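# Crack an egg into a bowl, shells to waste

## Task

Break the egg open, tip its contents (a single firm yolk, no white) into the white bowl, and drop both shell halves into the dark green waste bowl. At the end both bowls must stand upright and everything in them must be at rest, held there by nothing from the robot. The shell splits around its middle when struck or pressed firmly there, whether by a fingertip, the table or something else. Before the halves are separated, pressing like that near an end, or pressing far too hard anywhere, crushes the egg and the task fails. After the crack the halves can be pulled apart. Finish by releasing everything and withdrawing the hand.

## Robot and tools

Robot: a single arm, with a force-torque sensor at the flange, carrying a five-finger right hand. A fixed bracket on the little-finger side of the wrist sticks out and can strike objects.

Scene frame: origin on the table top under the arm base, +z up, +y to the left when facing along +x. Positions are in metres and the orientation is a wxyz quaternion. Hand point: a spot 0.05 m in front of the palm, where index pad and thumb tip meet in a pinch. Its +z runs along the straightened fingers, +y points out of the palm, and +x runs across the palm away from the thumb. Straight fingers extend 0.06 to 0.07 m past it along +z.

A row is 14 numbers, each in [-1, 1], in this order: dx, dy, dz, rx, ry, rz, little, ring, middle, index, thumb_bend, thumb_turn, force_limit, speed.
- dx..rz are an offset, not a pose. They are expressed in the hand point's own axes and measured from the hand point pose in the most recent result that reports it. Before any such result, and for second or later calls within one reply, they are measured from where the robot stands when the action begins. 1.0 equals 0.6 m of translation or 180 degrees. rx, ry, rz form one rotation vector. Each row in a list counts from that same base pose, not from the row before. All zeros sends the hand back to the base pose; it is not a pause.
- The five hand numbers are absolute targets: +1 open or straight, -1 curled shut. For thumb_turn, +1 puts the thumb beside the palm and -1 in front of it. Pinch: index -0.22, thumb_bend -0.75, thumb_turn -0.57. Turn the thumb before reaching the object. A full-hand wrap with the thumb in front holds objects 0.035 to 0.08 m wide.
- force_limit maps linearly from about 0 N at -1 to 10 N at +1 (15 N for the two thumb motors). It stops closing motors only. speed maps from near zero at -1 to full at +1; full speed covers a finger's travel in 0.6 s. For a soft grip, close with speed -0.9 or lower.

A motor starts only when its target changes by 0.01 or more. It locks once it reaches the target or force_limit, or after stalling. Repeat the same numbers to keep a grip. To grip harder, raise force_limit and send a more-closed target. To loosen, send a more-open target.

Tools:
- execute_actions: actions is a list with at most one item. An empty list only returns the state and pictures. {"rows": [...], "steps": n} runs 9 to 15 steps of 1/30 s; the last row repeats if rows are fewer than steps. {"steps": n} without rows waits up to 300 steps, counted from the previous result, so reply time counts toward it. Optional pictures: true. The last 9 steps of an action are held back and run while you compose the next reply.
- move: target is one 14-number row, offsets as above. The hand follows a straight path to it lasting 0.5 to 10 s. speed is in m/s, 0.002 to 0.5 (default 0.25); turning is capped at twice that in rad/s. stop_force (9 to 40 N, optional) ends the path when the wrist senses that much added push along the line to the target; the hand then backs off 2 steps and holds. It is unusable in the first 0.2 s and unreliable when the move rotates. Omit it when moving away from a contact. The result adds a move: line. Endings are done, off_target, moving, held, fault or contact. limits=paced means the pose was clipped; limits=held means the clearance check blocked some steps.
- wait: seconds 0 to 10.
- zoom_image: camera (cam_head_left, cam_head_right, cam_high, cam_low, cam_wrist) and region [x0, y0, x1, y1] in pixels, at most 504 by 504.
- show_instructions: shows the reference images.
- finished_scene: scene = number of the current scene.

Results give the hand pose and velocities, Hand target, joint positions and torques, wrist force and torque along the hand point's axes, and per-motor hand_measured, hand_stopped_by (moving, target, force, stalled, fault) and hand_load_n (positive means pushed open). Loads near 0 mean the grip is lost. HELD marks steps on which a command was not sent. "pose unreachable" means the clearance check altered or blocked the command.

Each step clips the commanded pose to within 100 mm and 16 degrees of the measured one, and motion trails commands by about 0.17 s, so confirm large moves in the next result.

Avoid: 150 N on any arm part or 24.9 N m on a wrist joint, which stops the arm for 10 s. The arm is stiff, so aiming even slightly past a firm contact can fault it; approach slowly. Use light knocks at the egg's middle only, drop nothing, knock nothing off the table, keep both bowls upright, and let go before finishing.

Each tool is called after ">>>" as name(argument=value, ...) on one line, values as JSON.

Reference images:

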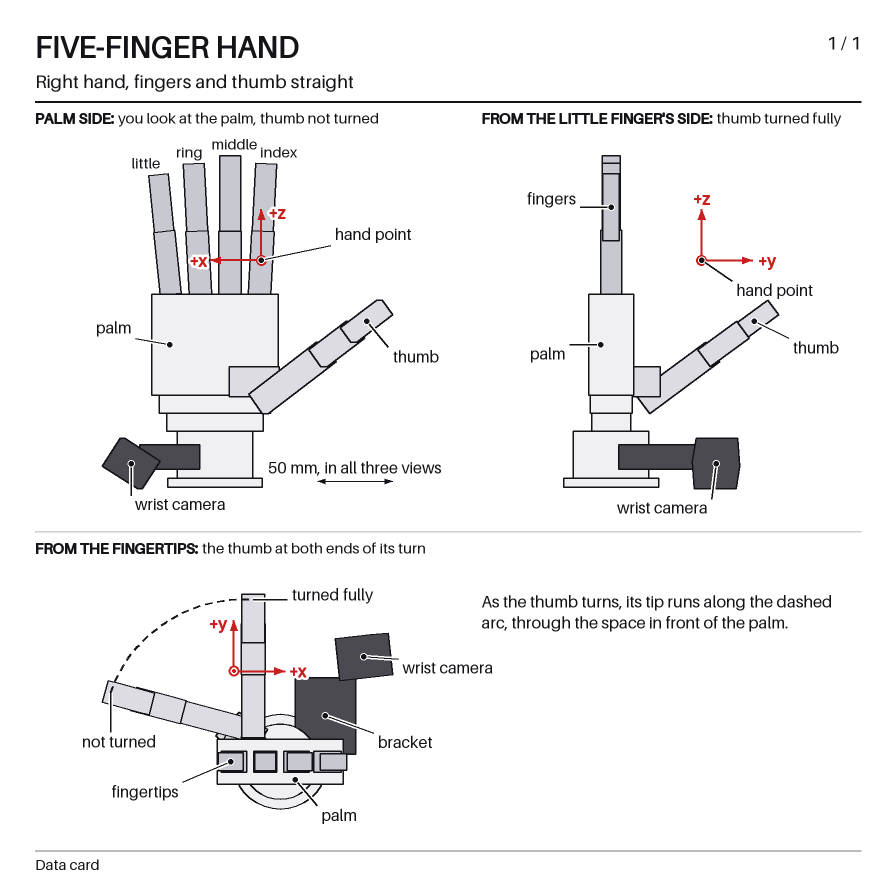

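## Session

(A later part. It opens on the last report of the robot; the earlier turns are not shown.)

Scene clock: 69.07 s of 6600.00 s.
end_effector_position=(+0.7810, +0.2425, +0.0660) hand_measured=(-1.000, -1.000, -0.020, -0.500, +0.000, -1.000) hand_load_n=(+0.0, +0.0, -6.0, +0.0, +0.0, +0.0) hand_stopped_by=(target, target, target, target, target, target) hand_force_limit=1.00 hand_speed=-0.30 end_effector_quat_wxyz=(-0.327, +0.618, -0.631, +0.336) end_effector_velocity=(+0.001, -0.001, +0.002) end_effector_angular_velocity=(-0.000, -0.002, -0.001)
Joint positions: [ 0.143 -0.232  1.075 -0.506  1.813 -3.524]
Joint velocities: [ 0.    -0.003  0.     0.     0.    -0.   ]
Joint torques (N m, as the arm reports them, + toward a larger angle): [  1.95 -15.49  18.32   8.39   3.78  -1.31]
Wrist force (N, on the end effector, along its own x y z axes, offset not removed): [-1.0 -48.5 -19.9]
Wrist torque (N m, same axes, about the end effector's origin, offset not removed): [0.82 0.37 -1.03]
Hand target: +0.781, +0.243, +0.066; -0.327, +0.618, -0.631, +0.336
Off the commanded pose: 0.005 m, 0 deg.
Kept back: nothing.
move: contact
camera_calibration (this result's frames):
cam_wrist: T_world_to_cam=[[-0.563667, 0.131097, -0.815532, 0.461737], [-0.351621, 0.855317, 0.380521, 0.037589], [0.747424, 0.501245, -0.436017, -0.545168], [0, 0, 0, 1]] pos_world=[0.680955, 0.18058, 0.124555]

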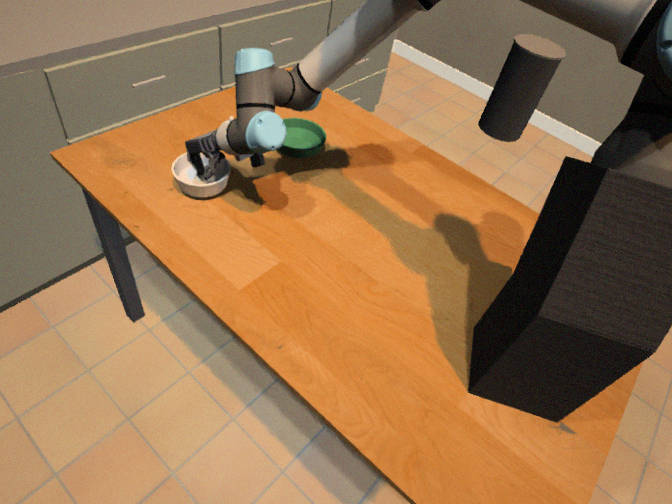

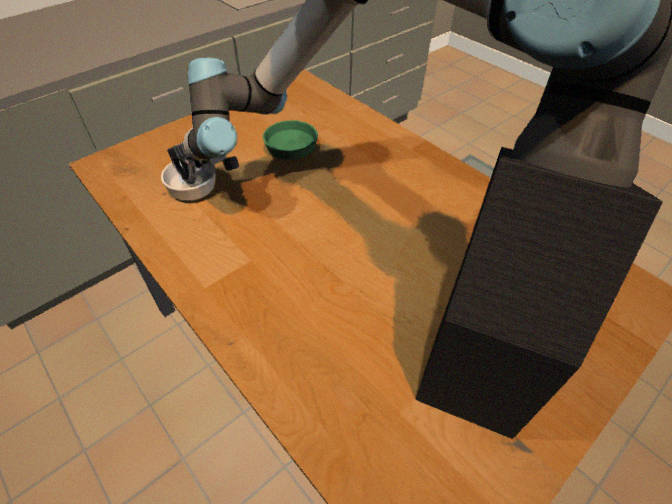

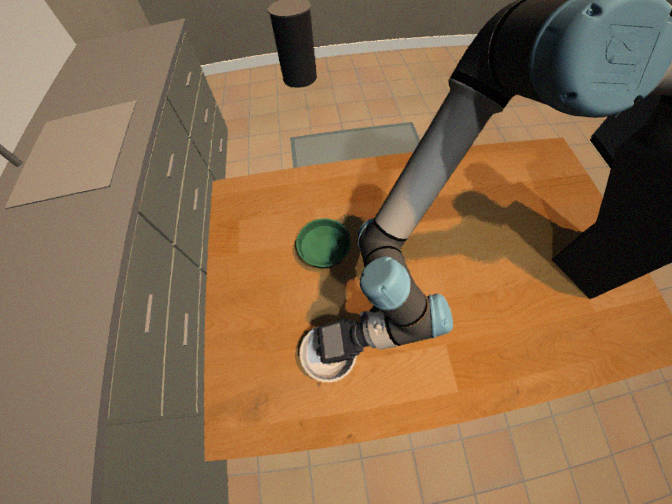

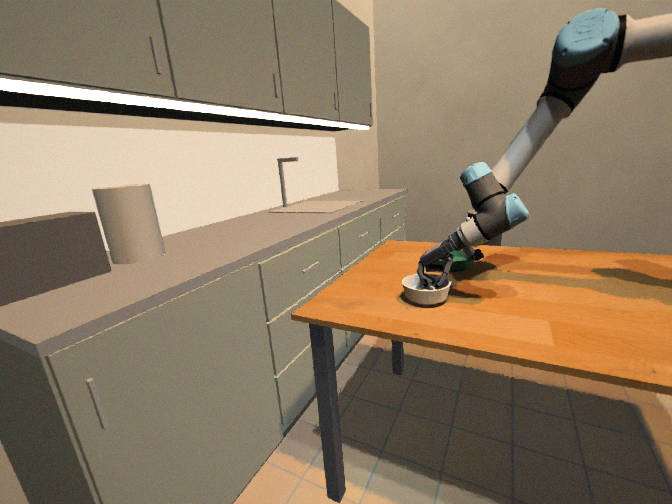

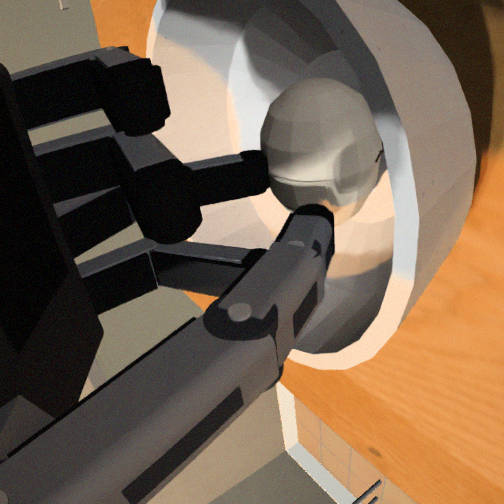

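>>> move(target=[0,-0.014,-0.009,0,0,0,-1,-1,-0.02,-0.5,0,-1,1,-0.3], speed=0.02)

>>> move(target=[0.023,-0.007,0.011,0,0,0,-1,-1,0.22,0.25,0.35,-1,0,-0.3], speed=0.03)

>>> move(target=[0,0.054,0.037,0,0,0,-1,-1,0.22,0.25,0.35,-1,0,-0.3], speed=0.025, stop_force=10)

>>> move(target=[0,0,0,0,0,0,-1,-1,-0.2,0.25,-0.2,-1,0.2,-0.88])

>>> move(target=[0,-0.02,-0.014,-0.05,0,0,-1,-1,-0.2,0.25,-0.2,-1,0.2,-0.88], speed=0.05)

>>> zoom_image(camera="cam_head_left", region=[160, 135, 240, 195])

Scene clock: 70.60 s of 6600.00 s.
end_effector_position=(+0.7812, +0.2425, +0.0757) hand_measured=(-1.000, -1.000, -0.020, -0.500, +0.000, -1.000) hand_load_n=(+0.0, +0.0, +0.0, +0.0, +0.0, +0.0) hand_stopped_by=(target, target, target, target, target, target) hand_force_limit=1.00 hand_speed=-0.30 end_effector_quat_wxyz=(-0.327, +0.618, -0.631, +0.336) end_effector_velocity=(+0.000, +0.000, +0.003) end_effector_angular_velocity=(+0.001, +0.000, +0.002)
Joint positions: [ 0.149 -0.251  1.089 -0.502  1.819 -3.521]
Joint velocities: [ 0.001 -0.005  0.003  0.003 -0.001  0.001]
Joint torques (N m, as the arm reports them, + toward a larger angle): [ 40.2  -56.89  -2.16   1.4    2.18   1.62]
Wrist force (N, on the end effector, along its own x y z axes, offset not removed): [2.8 3.4 -5.5]
Wrist torque (N m, same axes, about the end effector's origin, offset not removed): [0.98 -0.11 0.09]
Hand target: +0.781, +0.242, +0.076; -0.327, +0.618, -0.631, +0.336
Off the commanded pose: 0.000 m, 0 deg.
Kept back: nothing.
move: done
camera_calibration (this result's frames):
cam_wrist: T_world_to_cam=[[-0.563688, 0.131101, -0.815517, 0.469812], [-0.351609, 0.855316, 0.380532, 0.0339424], [0.747414, 0.501245, -0.436035, -0.541091], [0, 0, 0, 1]] pos_world=[0.681181, 0.180594, 0.134289]

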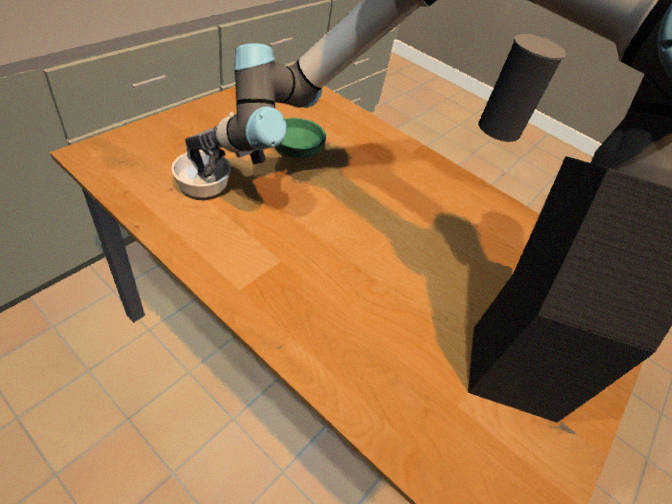

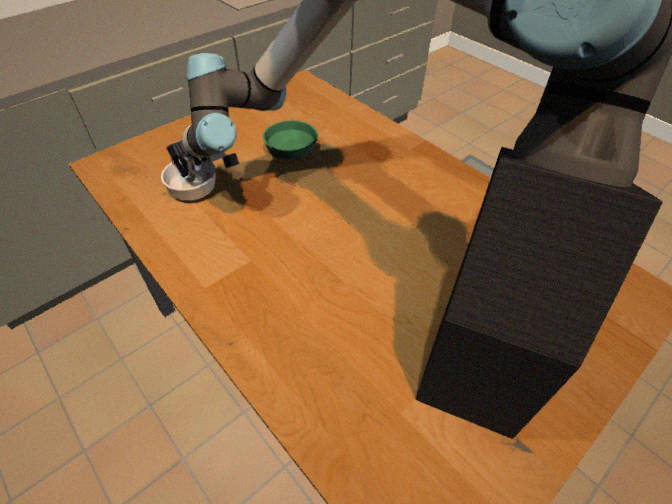

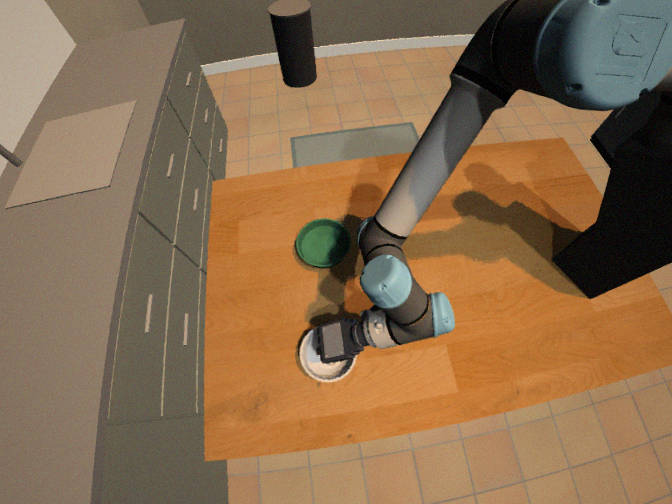

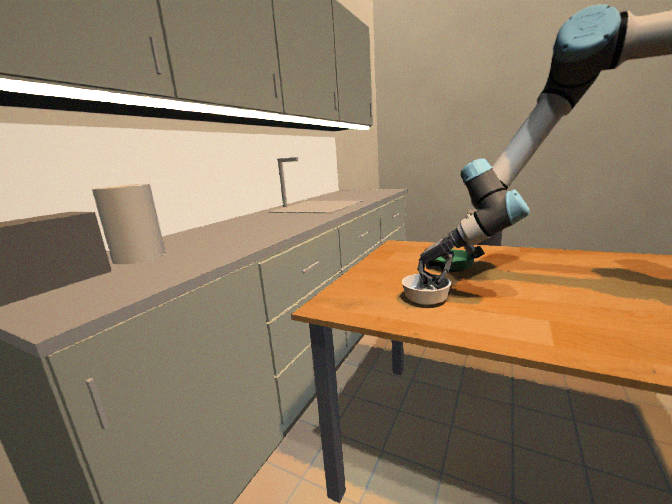

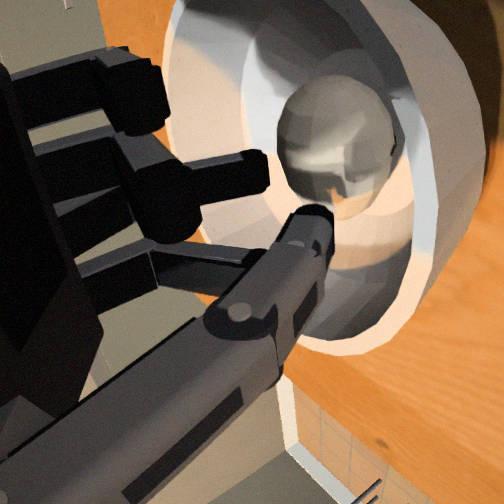

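Scene clock: 71.53 s of 6600.00 s.
end_effector_position=(+0.7887, +0.2286, +0.0755) hand_measured=(-1.000, -1.000, +0.220, +0.250, +0.350, -1.000) hand_load_n=(+0.0, +0.0, +0.0, +0.0, +0.0, +0.0) hand_stopped_by=(target, target, target, target, target, target) hand_force_limit=0.00 hand_speed=-0.30 end_effector_quat_wxyz=(-0.327, +0.618, -0.631, +0.336) end_effector_velocity=(+0.002, -0.001, +0.001) end_effector_angular_velocity=(+0.001, -0.002, +0.000)
Joint positions: [ 0.13  -0.258  1.081 -0.487  1.801 -3.528]
Joint velocities: [-0.002 -0.002 -0.001  0.001 -0.003 -0.   ]
Joint torques (N m, as the arm reports them, + toward a larger angle): [ 14.99 -57.54 -13.74   1.86  -2.54  -1.4 ]
Wrist force (N, on the end effector, along its own x y z axes, offset not removed): [2.0 5.1 -1.5]
Wrist torque (N m, same axes, about the end effector's origin, offset not removed): [0.98 -0.17 0.22]
Hand target: +0.789, +0.229, +0.076; -0.327, +0.618, -0.631, +0.336
Off the commanded pose: 0.000 m, 0 deg.
Kept back: nothing.
move: done
camera_calibration (this result's frames):
cam_wrist: T_world_to_cam=[[-0.563692, 0.131081, -0.815518, 0.475691], [-0.351613, 0.855322, 0.380517, 0.0484763], [0.747409, 0.501241, -0.436048, -0.539819], [0, 0, 0, 1]] pos_world=[0.688653, 0.166762, 0.134102]

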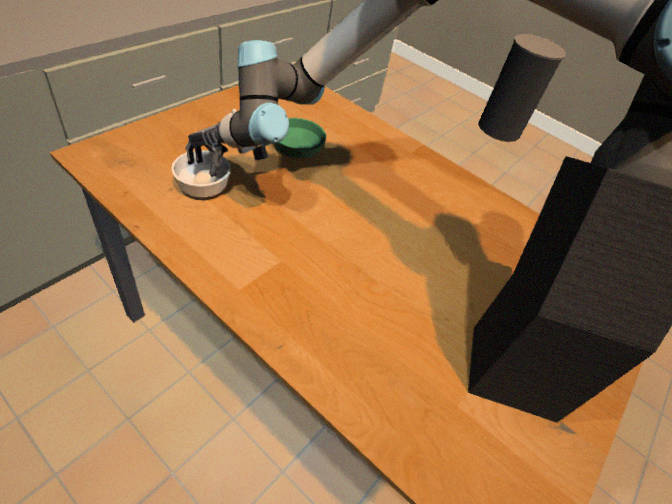

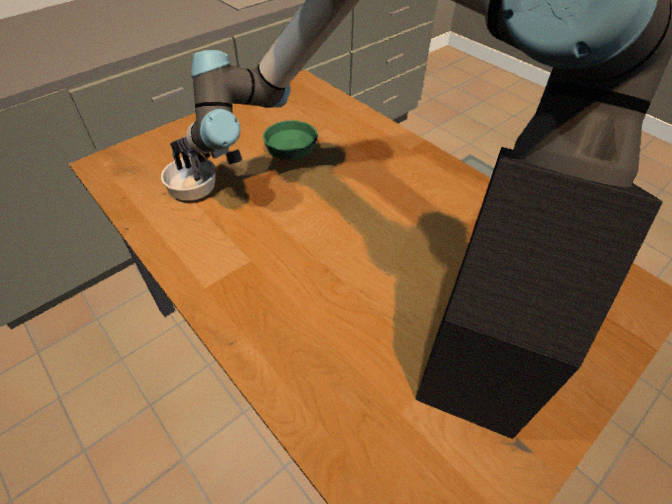

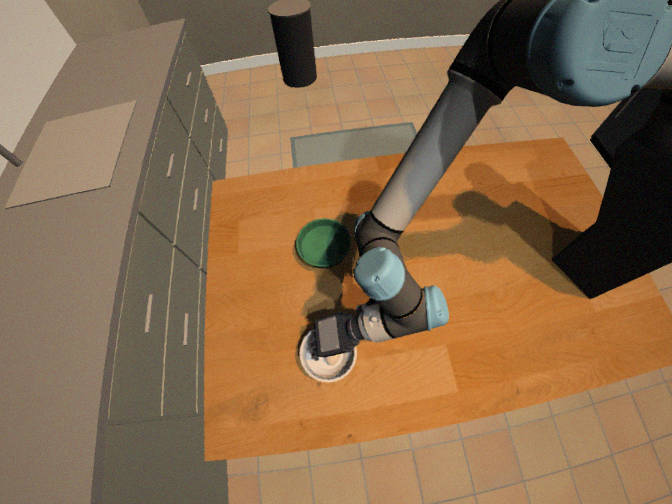

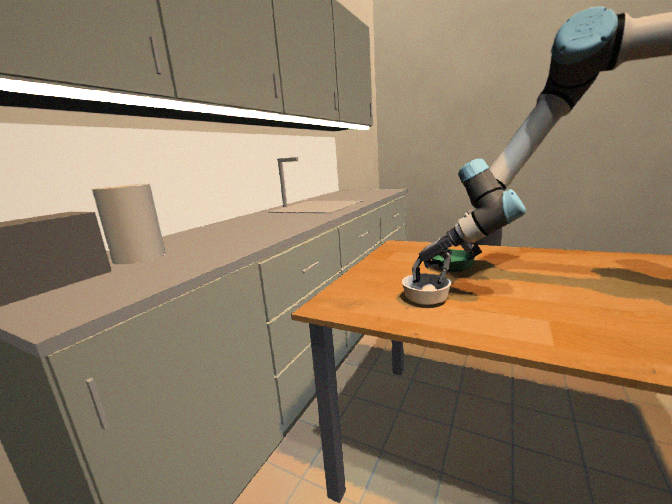

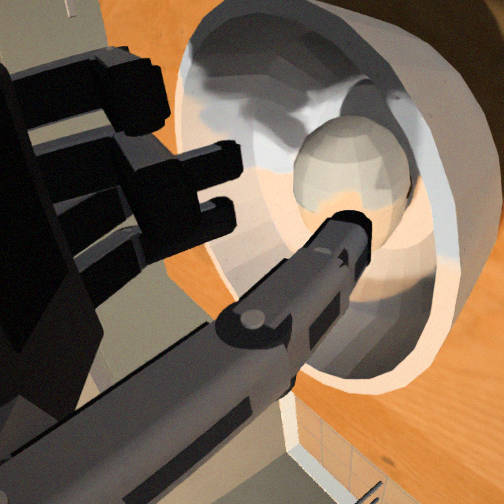

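Scene clock: 73.43 s of 6600.00 s.
end_effector_position=(+0.7889, +0.2286, +0.0365) hand_measured=(-1.000, -1.000, +0.220, +0.250, +0.350, -1.000) hand_load_n=(+0.0, +0.0, +0.0, +0.0, +0.0, +0.0) hand_stopped_by=(target, target, target, target, target, target) hand_force_limit=0.00 hand_speed=-0.30 end_effector_quat_wxyz=(-0.327, +0.618, -0.631, +0.336) end_effector_velocity=(-0.001, -0.000, -0.003) end_effector_angular_velocity=(-0.001, +0.002, -0.001)
Joint positions: [ 0.104 -0.181  1.014 -0.499  1.776 -3.537]
Joint velocities: [-0.001  0.005 -0.004  0.     0.001 -0.   ]
Joint torques (N m, as the arm reports them, + toward a larger angle): [ 15.7  -41.27 -15.18  -0.87  -2.66  -1.15]
Wrist force (N, on the end effector, along its own x y z axes, offset not removed): [-1.6 5.2 3.6]
Wrist torque (N m, same axes, about the end effector's origin, offset not removed): [0.36 0.33 -0.08]
Hand target: +0.789, +0.229, +0.036; -0.327, +0.618, -0.631, +0.336
Off the commanded pose: 0.000 m, 0 deg.
Kept back: nothing.
move: done
camera_calibration (this result's frames):
cam_wrist: T_world_to_cam=[[-0.56369, 0.131059, -0.815522, 0.443986], [-0.35162, 0.855328, 0.380496, 0.0634863], [0.747407, 0.501236, -0.436057, -0.556948], [0, 0, 0, 1]] pos_world=[0.68886, 0.166672, 0.0950629]

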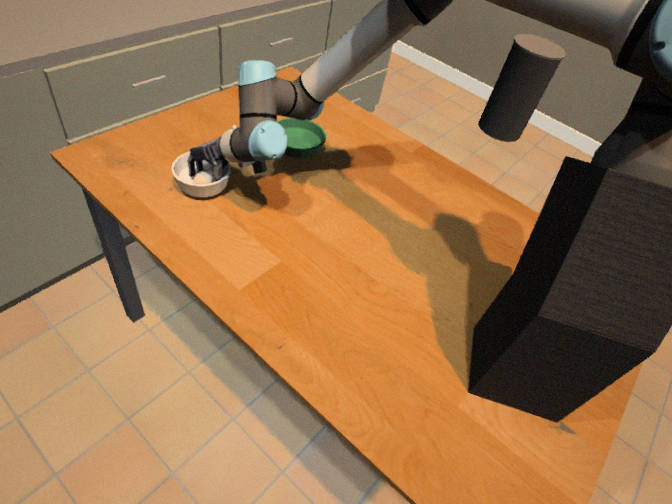

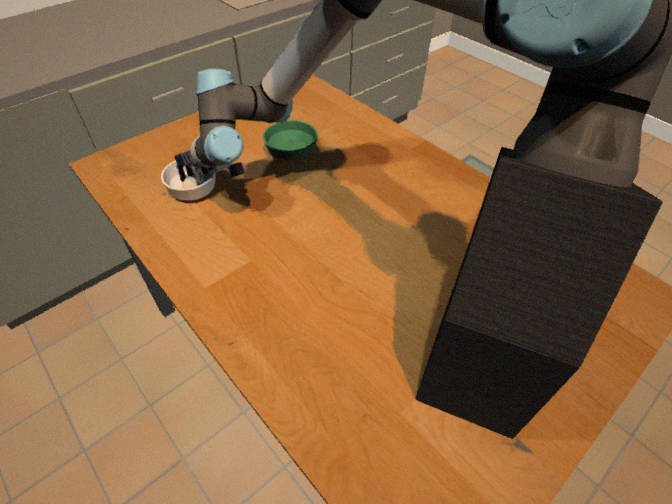

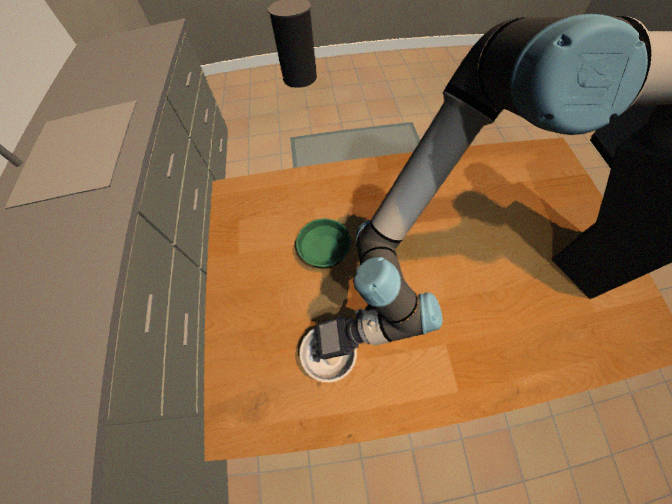

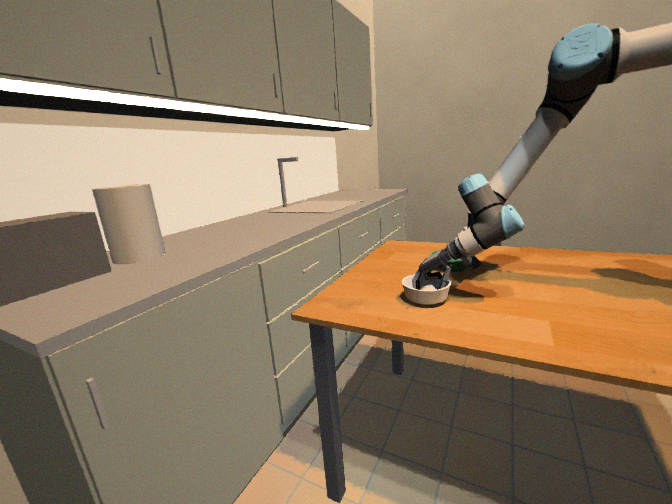

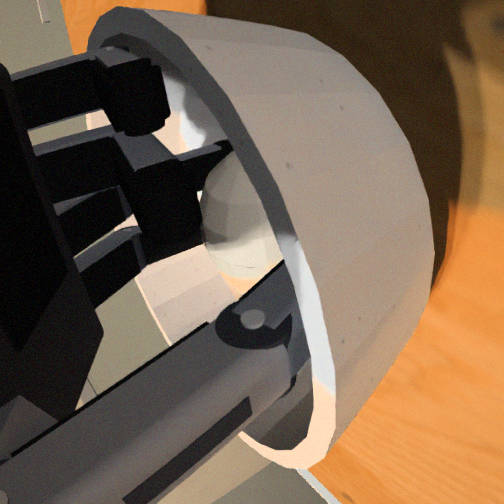

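Scene clock: 74.77 s of 6600.00 s.
end_effector_position=(+0.7889, +0.2285, +0.0364) hand_measured=(-1.000, -1.000, +0.064, +0.250, +0.220, -1.000) hand_load_n=(+0.0, +0.0, +9.0, +0.0, +8.5, +1.5) hand_stopped_by=(target, target, force, target, force, target) hand_force_limit=0.20 hand_speed=-0.88 end_effector_quat_wxyz=(-0.327, +0.618, -0.631, +0.336) end_effector_velocity=(-0.000, +0.000, +0.000) end_effector_angular_velocity=(+0.001, -0.000, +0.001)
Joint positions: [ 0.104 -0.181  1.014 -0.499  1.776 -3.537]
Joint velocities: [-0.    -0.     0.001 -0.    -0.001 -0.   ]
Joint torques (N m, as the arm reports them, + toward a larger angle): [ 28.84 -57.08  -2.7   -0.93   1.75  -0.28]
Wrist force (N, on the end effector, along its own x y z axes, offset not removed): [-0.7 1.8 -0.8]
Wrist torque (N m, same axes, about the end effector's origin, offset not removed): [0.35 0.08 -0.01]
Hand target: +0.789, +0.229, +0.036; -0.327, +0.618, -0.631, +0.336
Off the commanded pose: 0.000 m, 0 deg.
Kept back: nothing.
move: done
camera_calibration (this result's frames):
cam_wrist: T_world_to_cam=[[-0.563705, 0.131059, -0.815512, 0.443986], [-0.351587, 0.855346, 0.380487, 0.0634923], [0.747411, 0.501206, -0.436084, -0.556933], [0, 0, 0, 1]] pos_world=[0.688858, 0.166642, 0.0950479]

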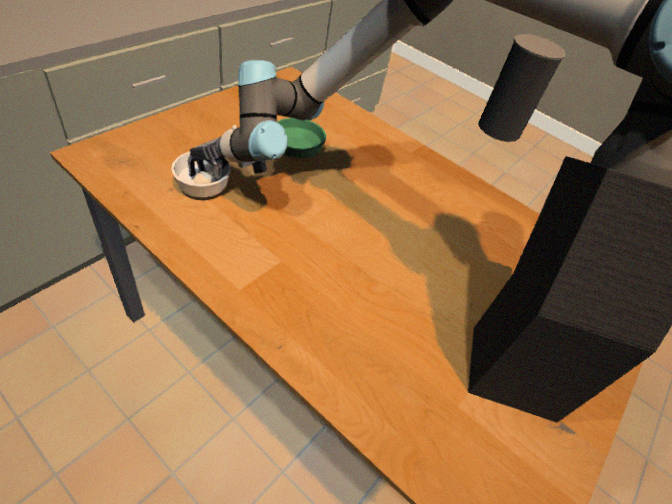

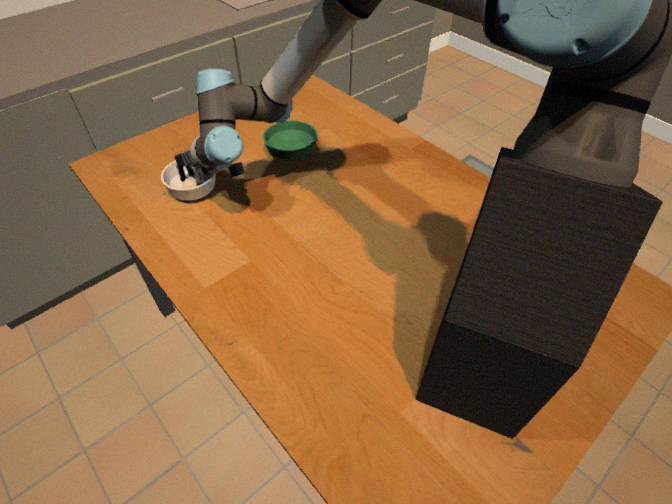

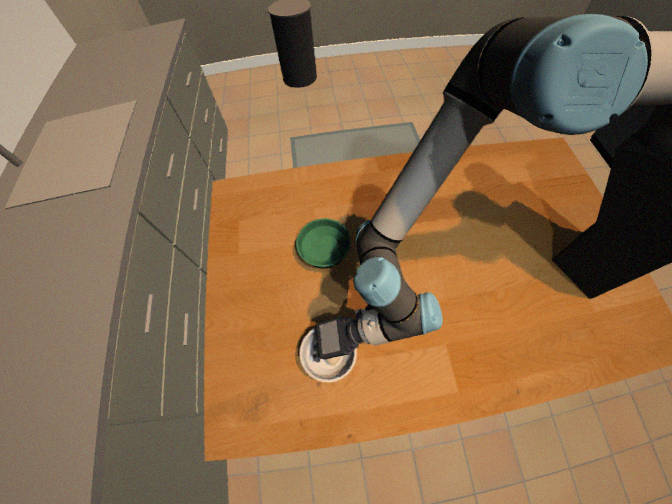

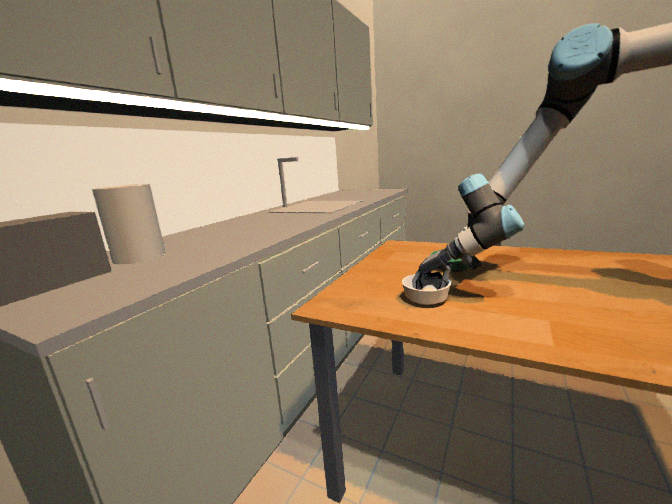

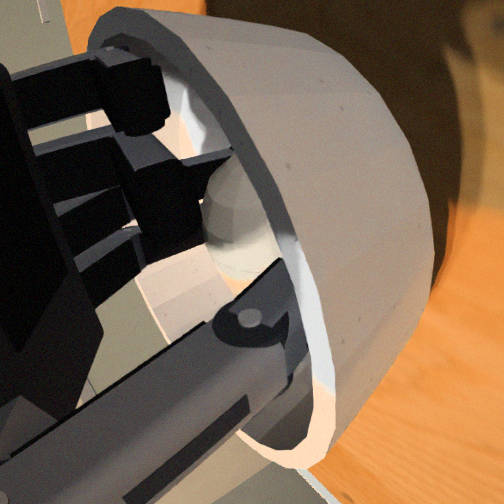

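Scene clock: 76.63 s of 6600.00 s.
end_effector_position=(+0.7887, +0.2286, +0.0509) hand_measured=(-1.000, -1.000, +0.064, +0.250, +0.220, -1.000) hand_load_n=(+0.0, +0.0, +9.0, +0.0, +8.5, +1.5) hand_stopped_by=(target, target, force, target, force, target) hand_force_limit=0.20 hand_speed=-0.88 end_effector_quat_wxyz=(-0.278, +0.642, -0.655, +0.286) end_effector_velocity=(+0.000, +0.000, +0.001) end_effector_angular_velocity=(+0.001, +0.012, +0.000)
Joint positions: [ 0.131 -0.166  0.854 -0.202  1.858 -3.489]
Joint velocities: [ 0.002  0.004 -0.018  0.026  0.005  0.004]
Joint torques (N m, as the arm reports them, + toward a larger angle): [ 41.71 -43.87 -13.24   2.22   1.79   1.79]
Wrist force (N, on the end effector, along its own x y z axes, offset not removed): [2.1 1.3 1.0]
Wrist torque (N m, same axes, about the end effector's origin, offset not removed): [0.04 -0.32 0.09]
Hand target: +0.789, +0.229, +0.051; -0.278, +0.642, -0.655, +0.286
Off the commanded pose: 0.000 m, 0 deg.
Kept back: nothing.
move: done
camera_calibration (this result's frames):
cam_wrist: T_world_to_cam=[[-0.683149, 0.133771, -0.717922, 0.544279], [-0.287892, 0.854134, 0.433098, 0.00520771], [0.671137, 0.502555, -0.544989, -0.485061], [0, 0, 0, 1]] pos_world=[0.698865, 0.166513, 0.124142]

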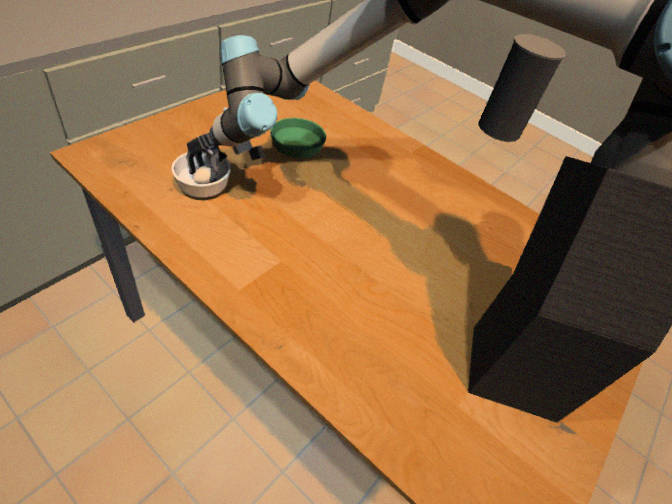

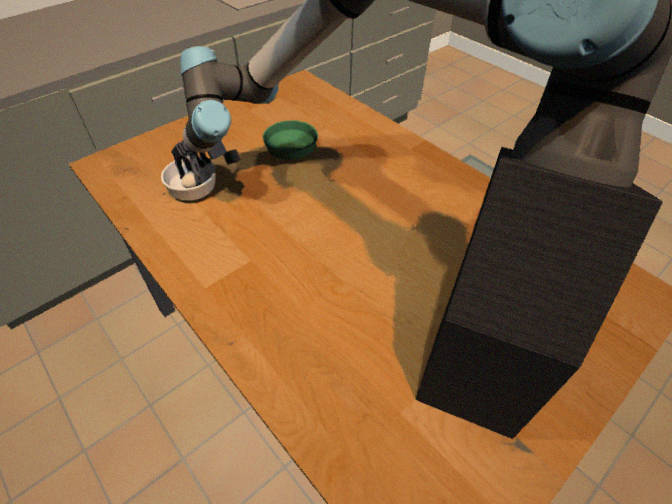

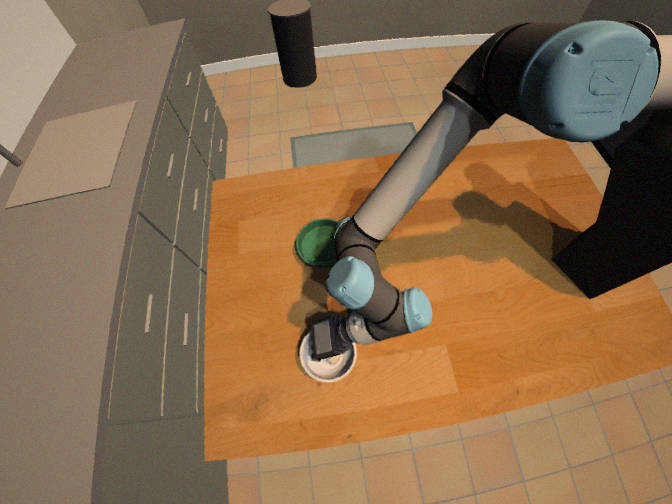

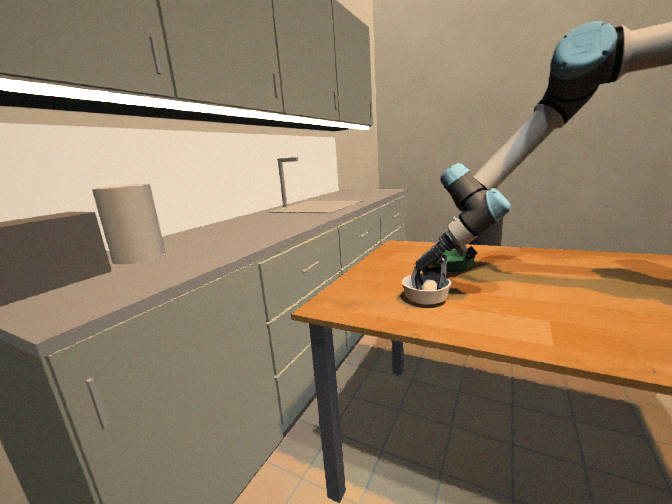

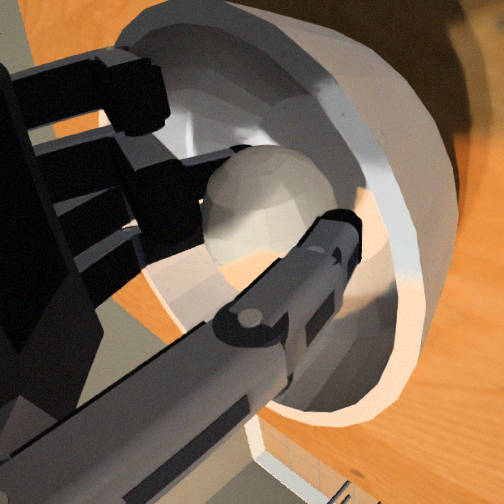

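Region (160, 135, 240, 195) of cam_head_left's 672x504 image, scaled by 6.300, with more detail than that image has; it fills the top 378 rows of this view, and the rest is white.

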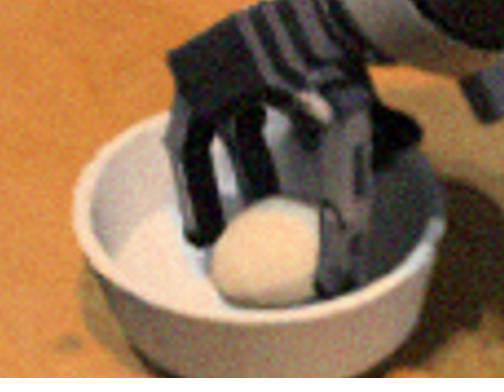

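Push the free half with the index.

>>> move(target=[0,0,0,0,0,0,-1,-1,-0.2,-0.2,-0.2,-1,1,-0.85])

>>> zoom_image(camera="cam_head_left", region=[160, 135, 240, 195])

Scene clock: 78.00 s of 6600.00 s.
end_effector_position=(+0.7887, +0.2286, +0.0510) hand_measured=(-1.000, -1.000, +0.064, +0.040, +0.224, -1.000) hand_load_n=(+0.0, +0.0, +4.5, +11.0, +14.0, -0.5) hand_stopped_by=(target, target, force, force, force, target) hand_force_limit=1.00 hand_speed=-0.85 end_effector_quat_wxyz=(-0.278, +0.642, -0.655, +0.286) end_effector_velocity=(+0.000, -0.001, +0.000) end_effector_angular_velocity=(-0.002, -0.000, -0.002)
Joint positions: [ 0.131 -0.166  0.854 -0.202  1.858 -3.489]
Joint velocities: [-0.    -0.     0.    -0.001  0.002 -0.   ]
Joint torques (N m, as the arm reports them, + toward a larger angle): [ 15.65 -58.34  -4.05  -0.42  -2.79  -1.42]
Wrist force (N, on the end effector, along its own x y z axes, offset not removed): [0.4 1.7 -0.2]
Wrist torque (N m, same axes, about the end effector's origin, offset not removed): [0.30 -0.22 -0.18]
Hand target: +0.789, +0.229, +0.051; -0.278, +0.642, -0.655, +0.286
Off the commanded pose: 0.000 m, 0 deg.
Kept back: nothing.
move: done
camera_calibration (this result's frames):
cam_wrist: T_world_to_cam=[[-0.683147, 0.133763, -0.717926, 0.544282], [-0.287908, 0.854127, 0.4331, 0.00520675], [0.671133, 0.502567, -0.544983, -0.485063], [0, 0, 0, 1]] pos_world=[0.698865, 0.166525, 0.124148]

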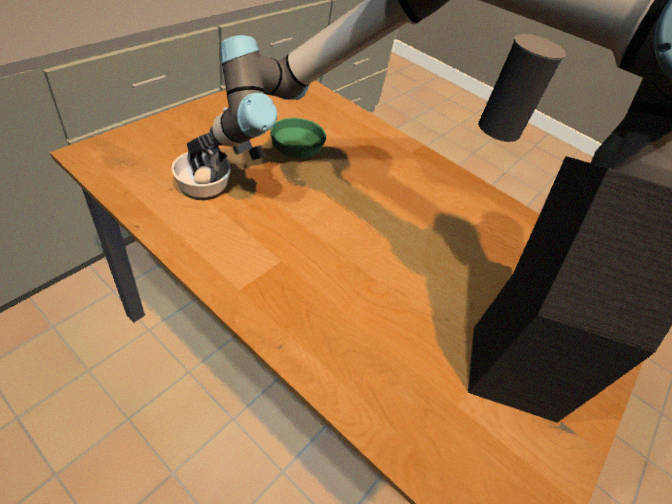

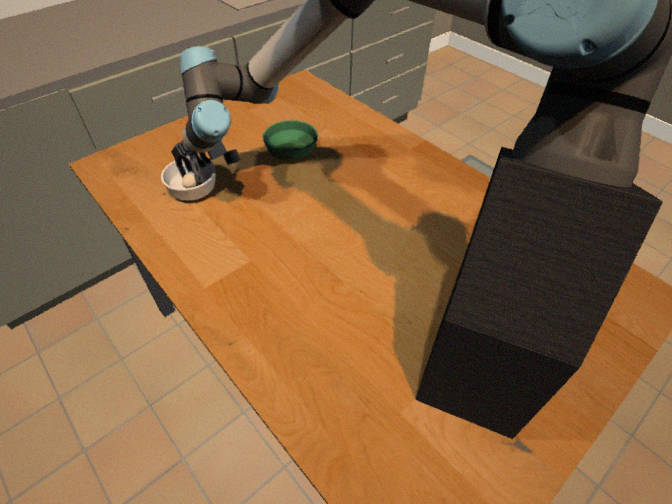

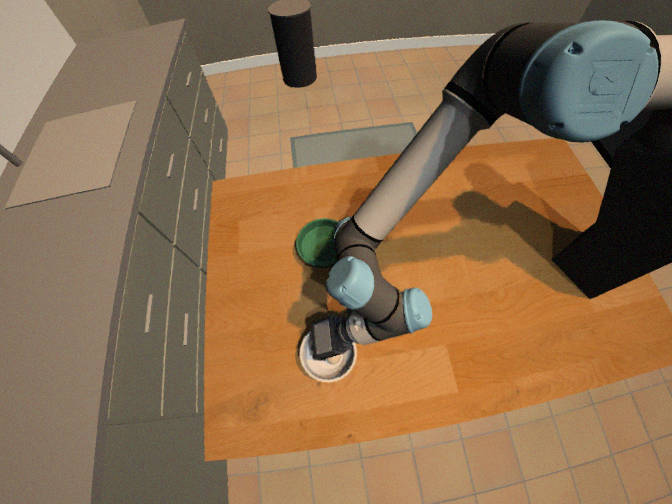

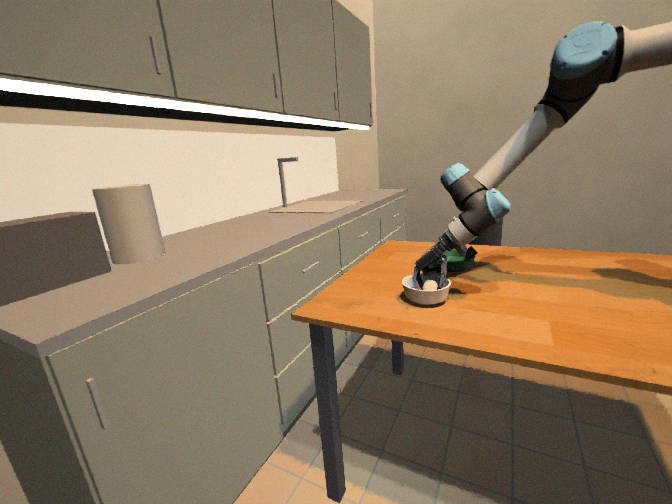

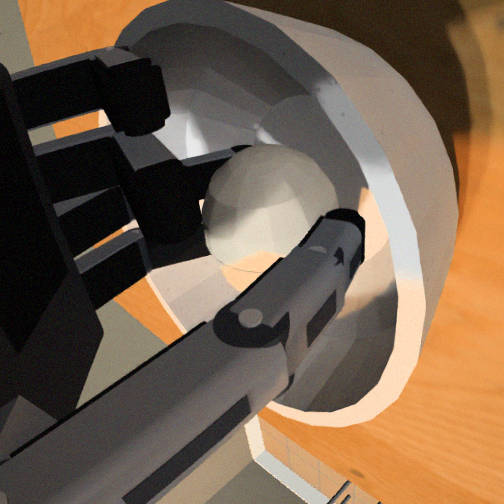

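Region (160, 135, 240, 195) of cam_head_left's 672x504 image, scaled by 6.300, with more detail than that image has; it fills the top 378 rows of this view, and the rest is white.

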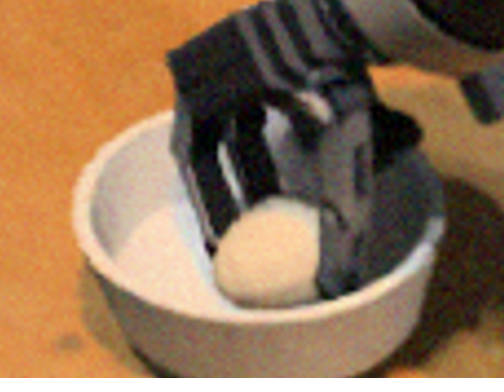

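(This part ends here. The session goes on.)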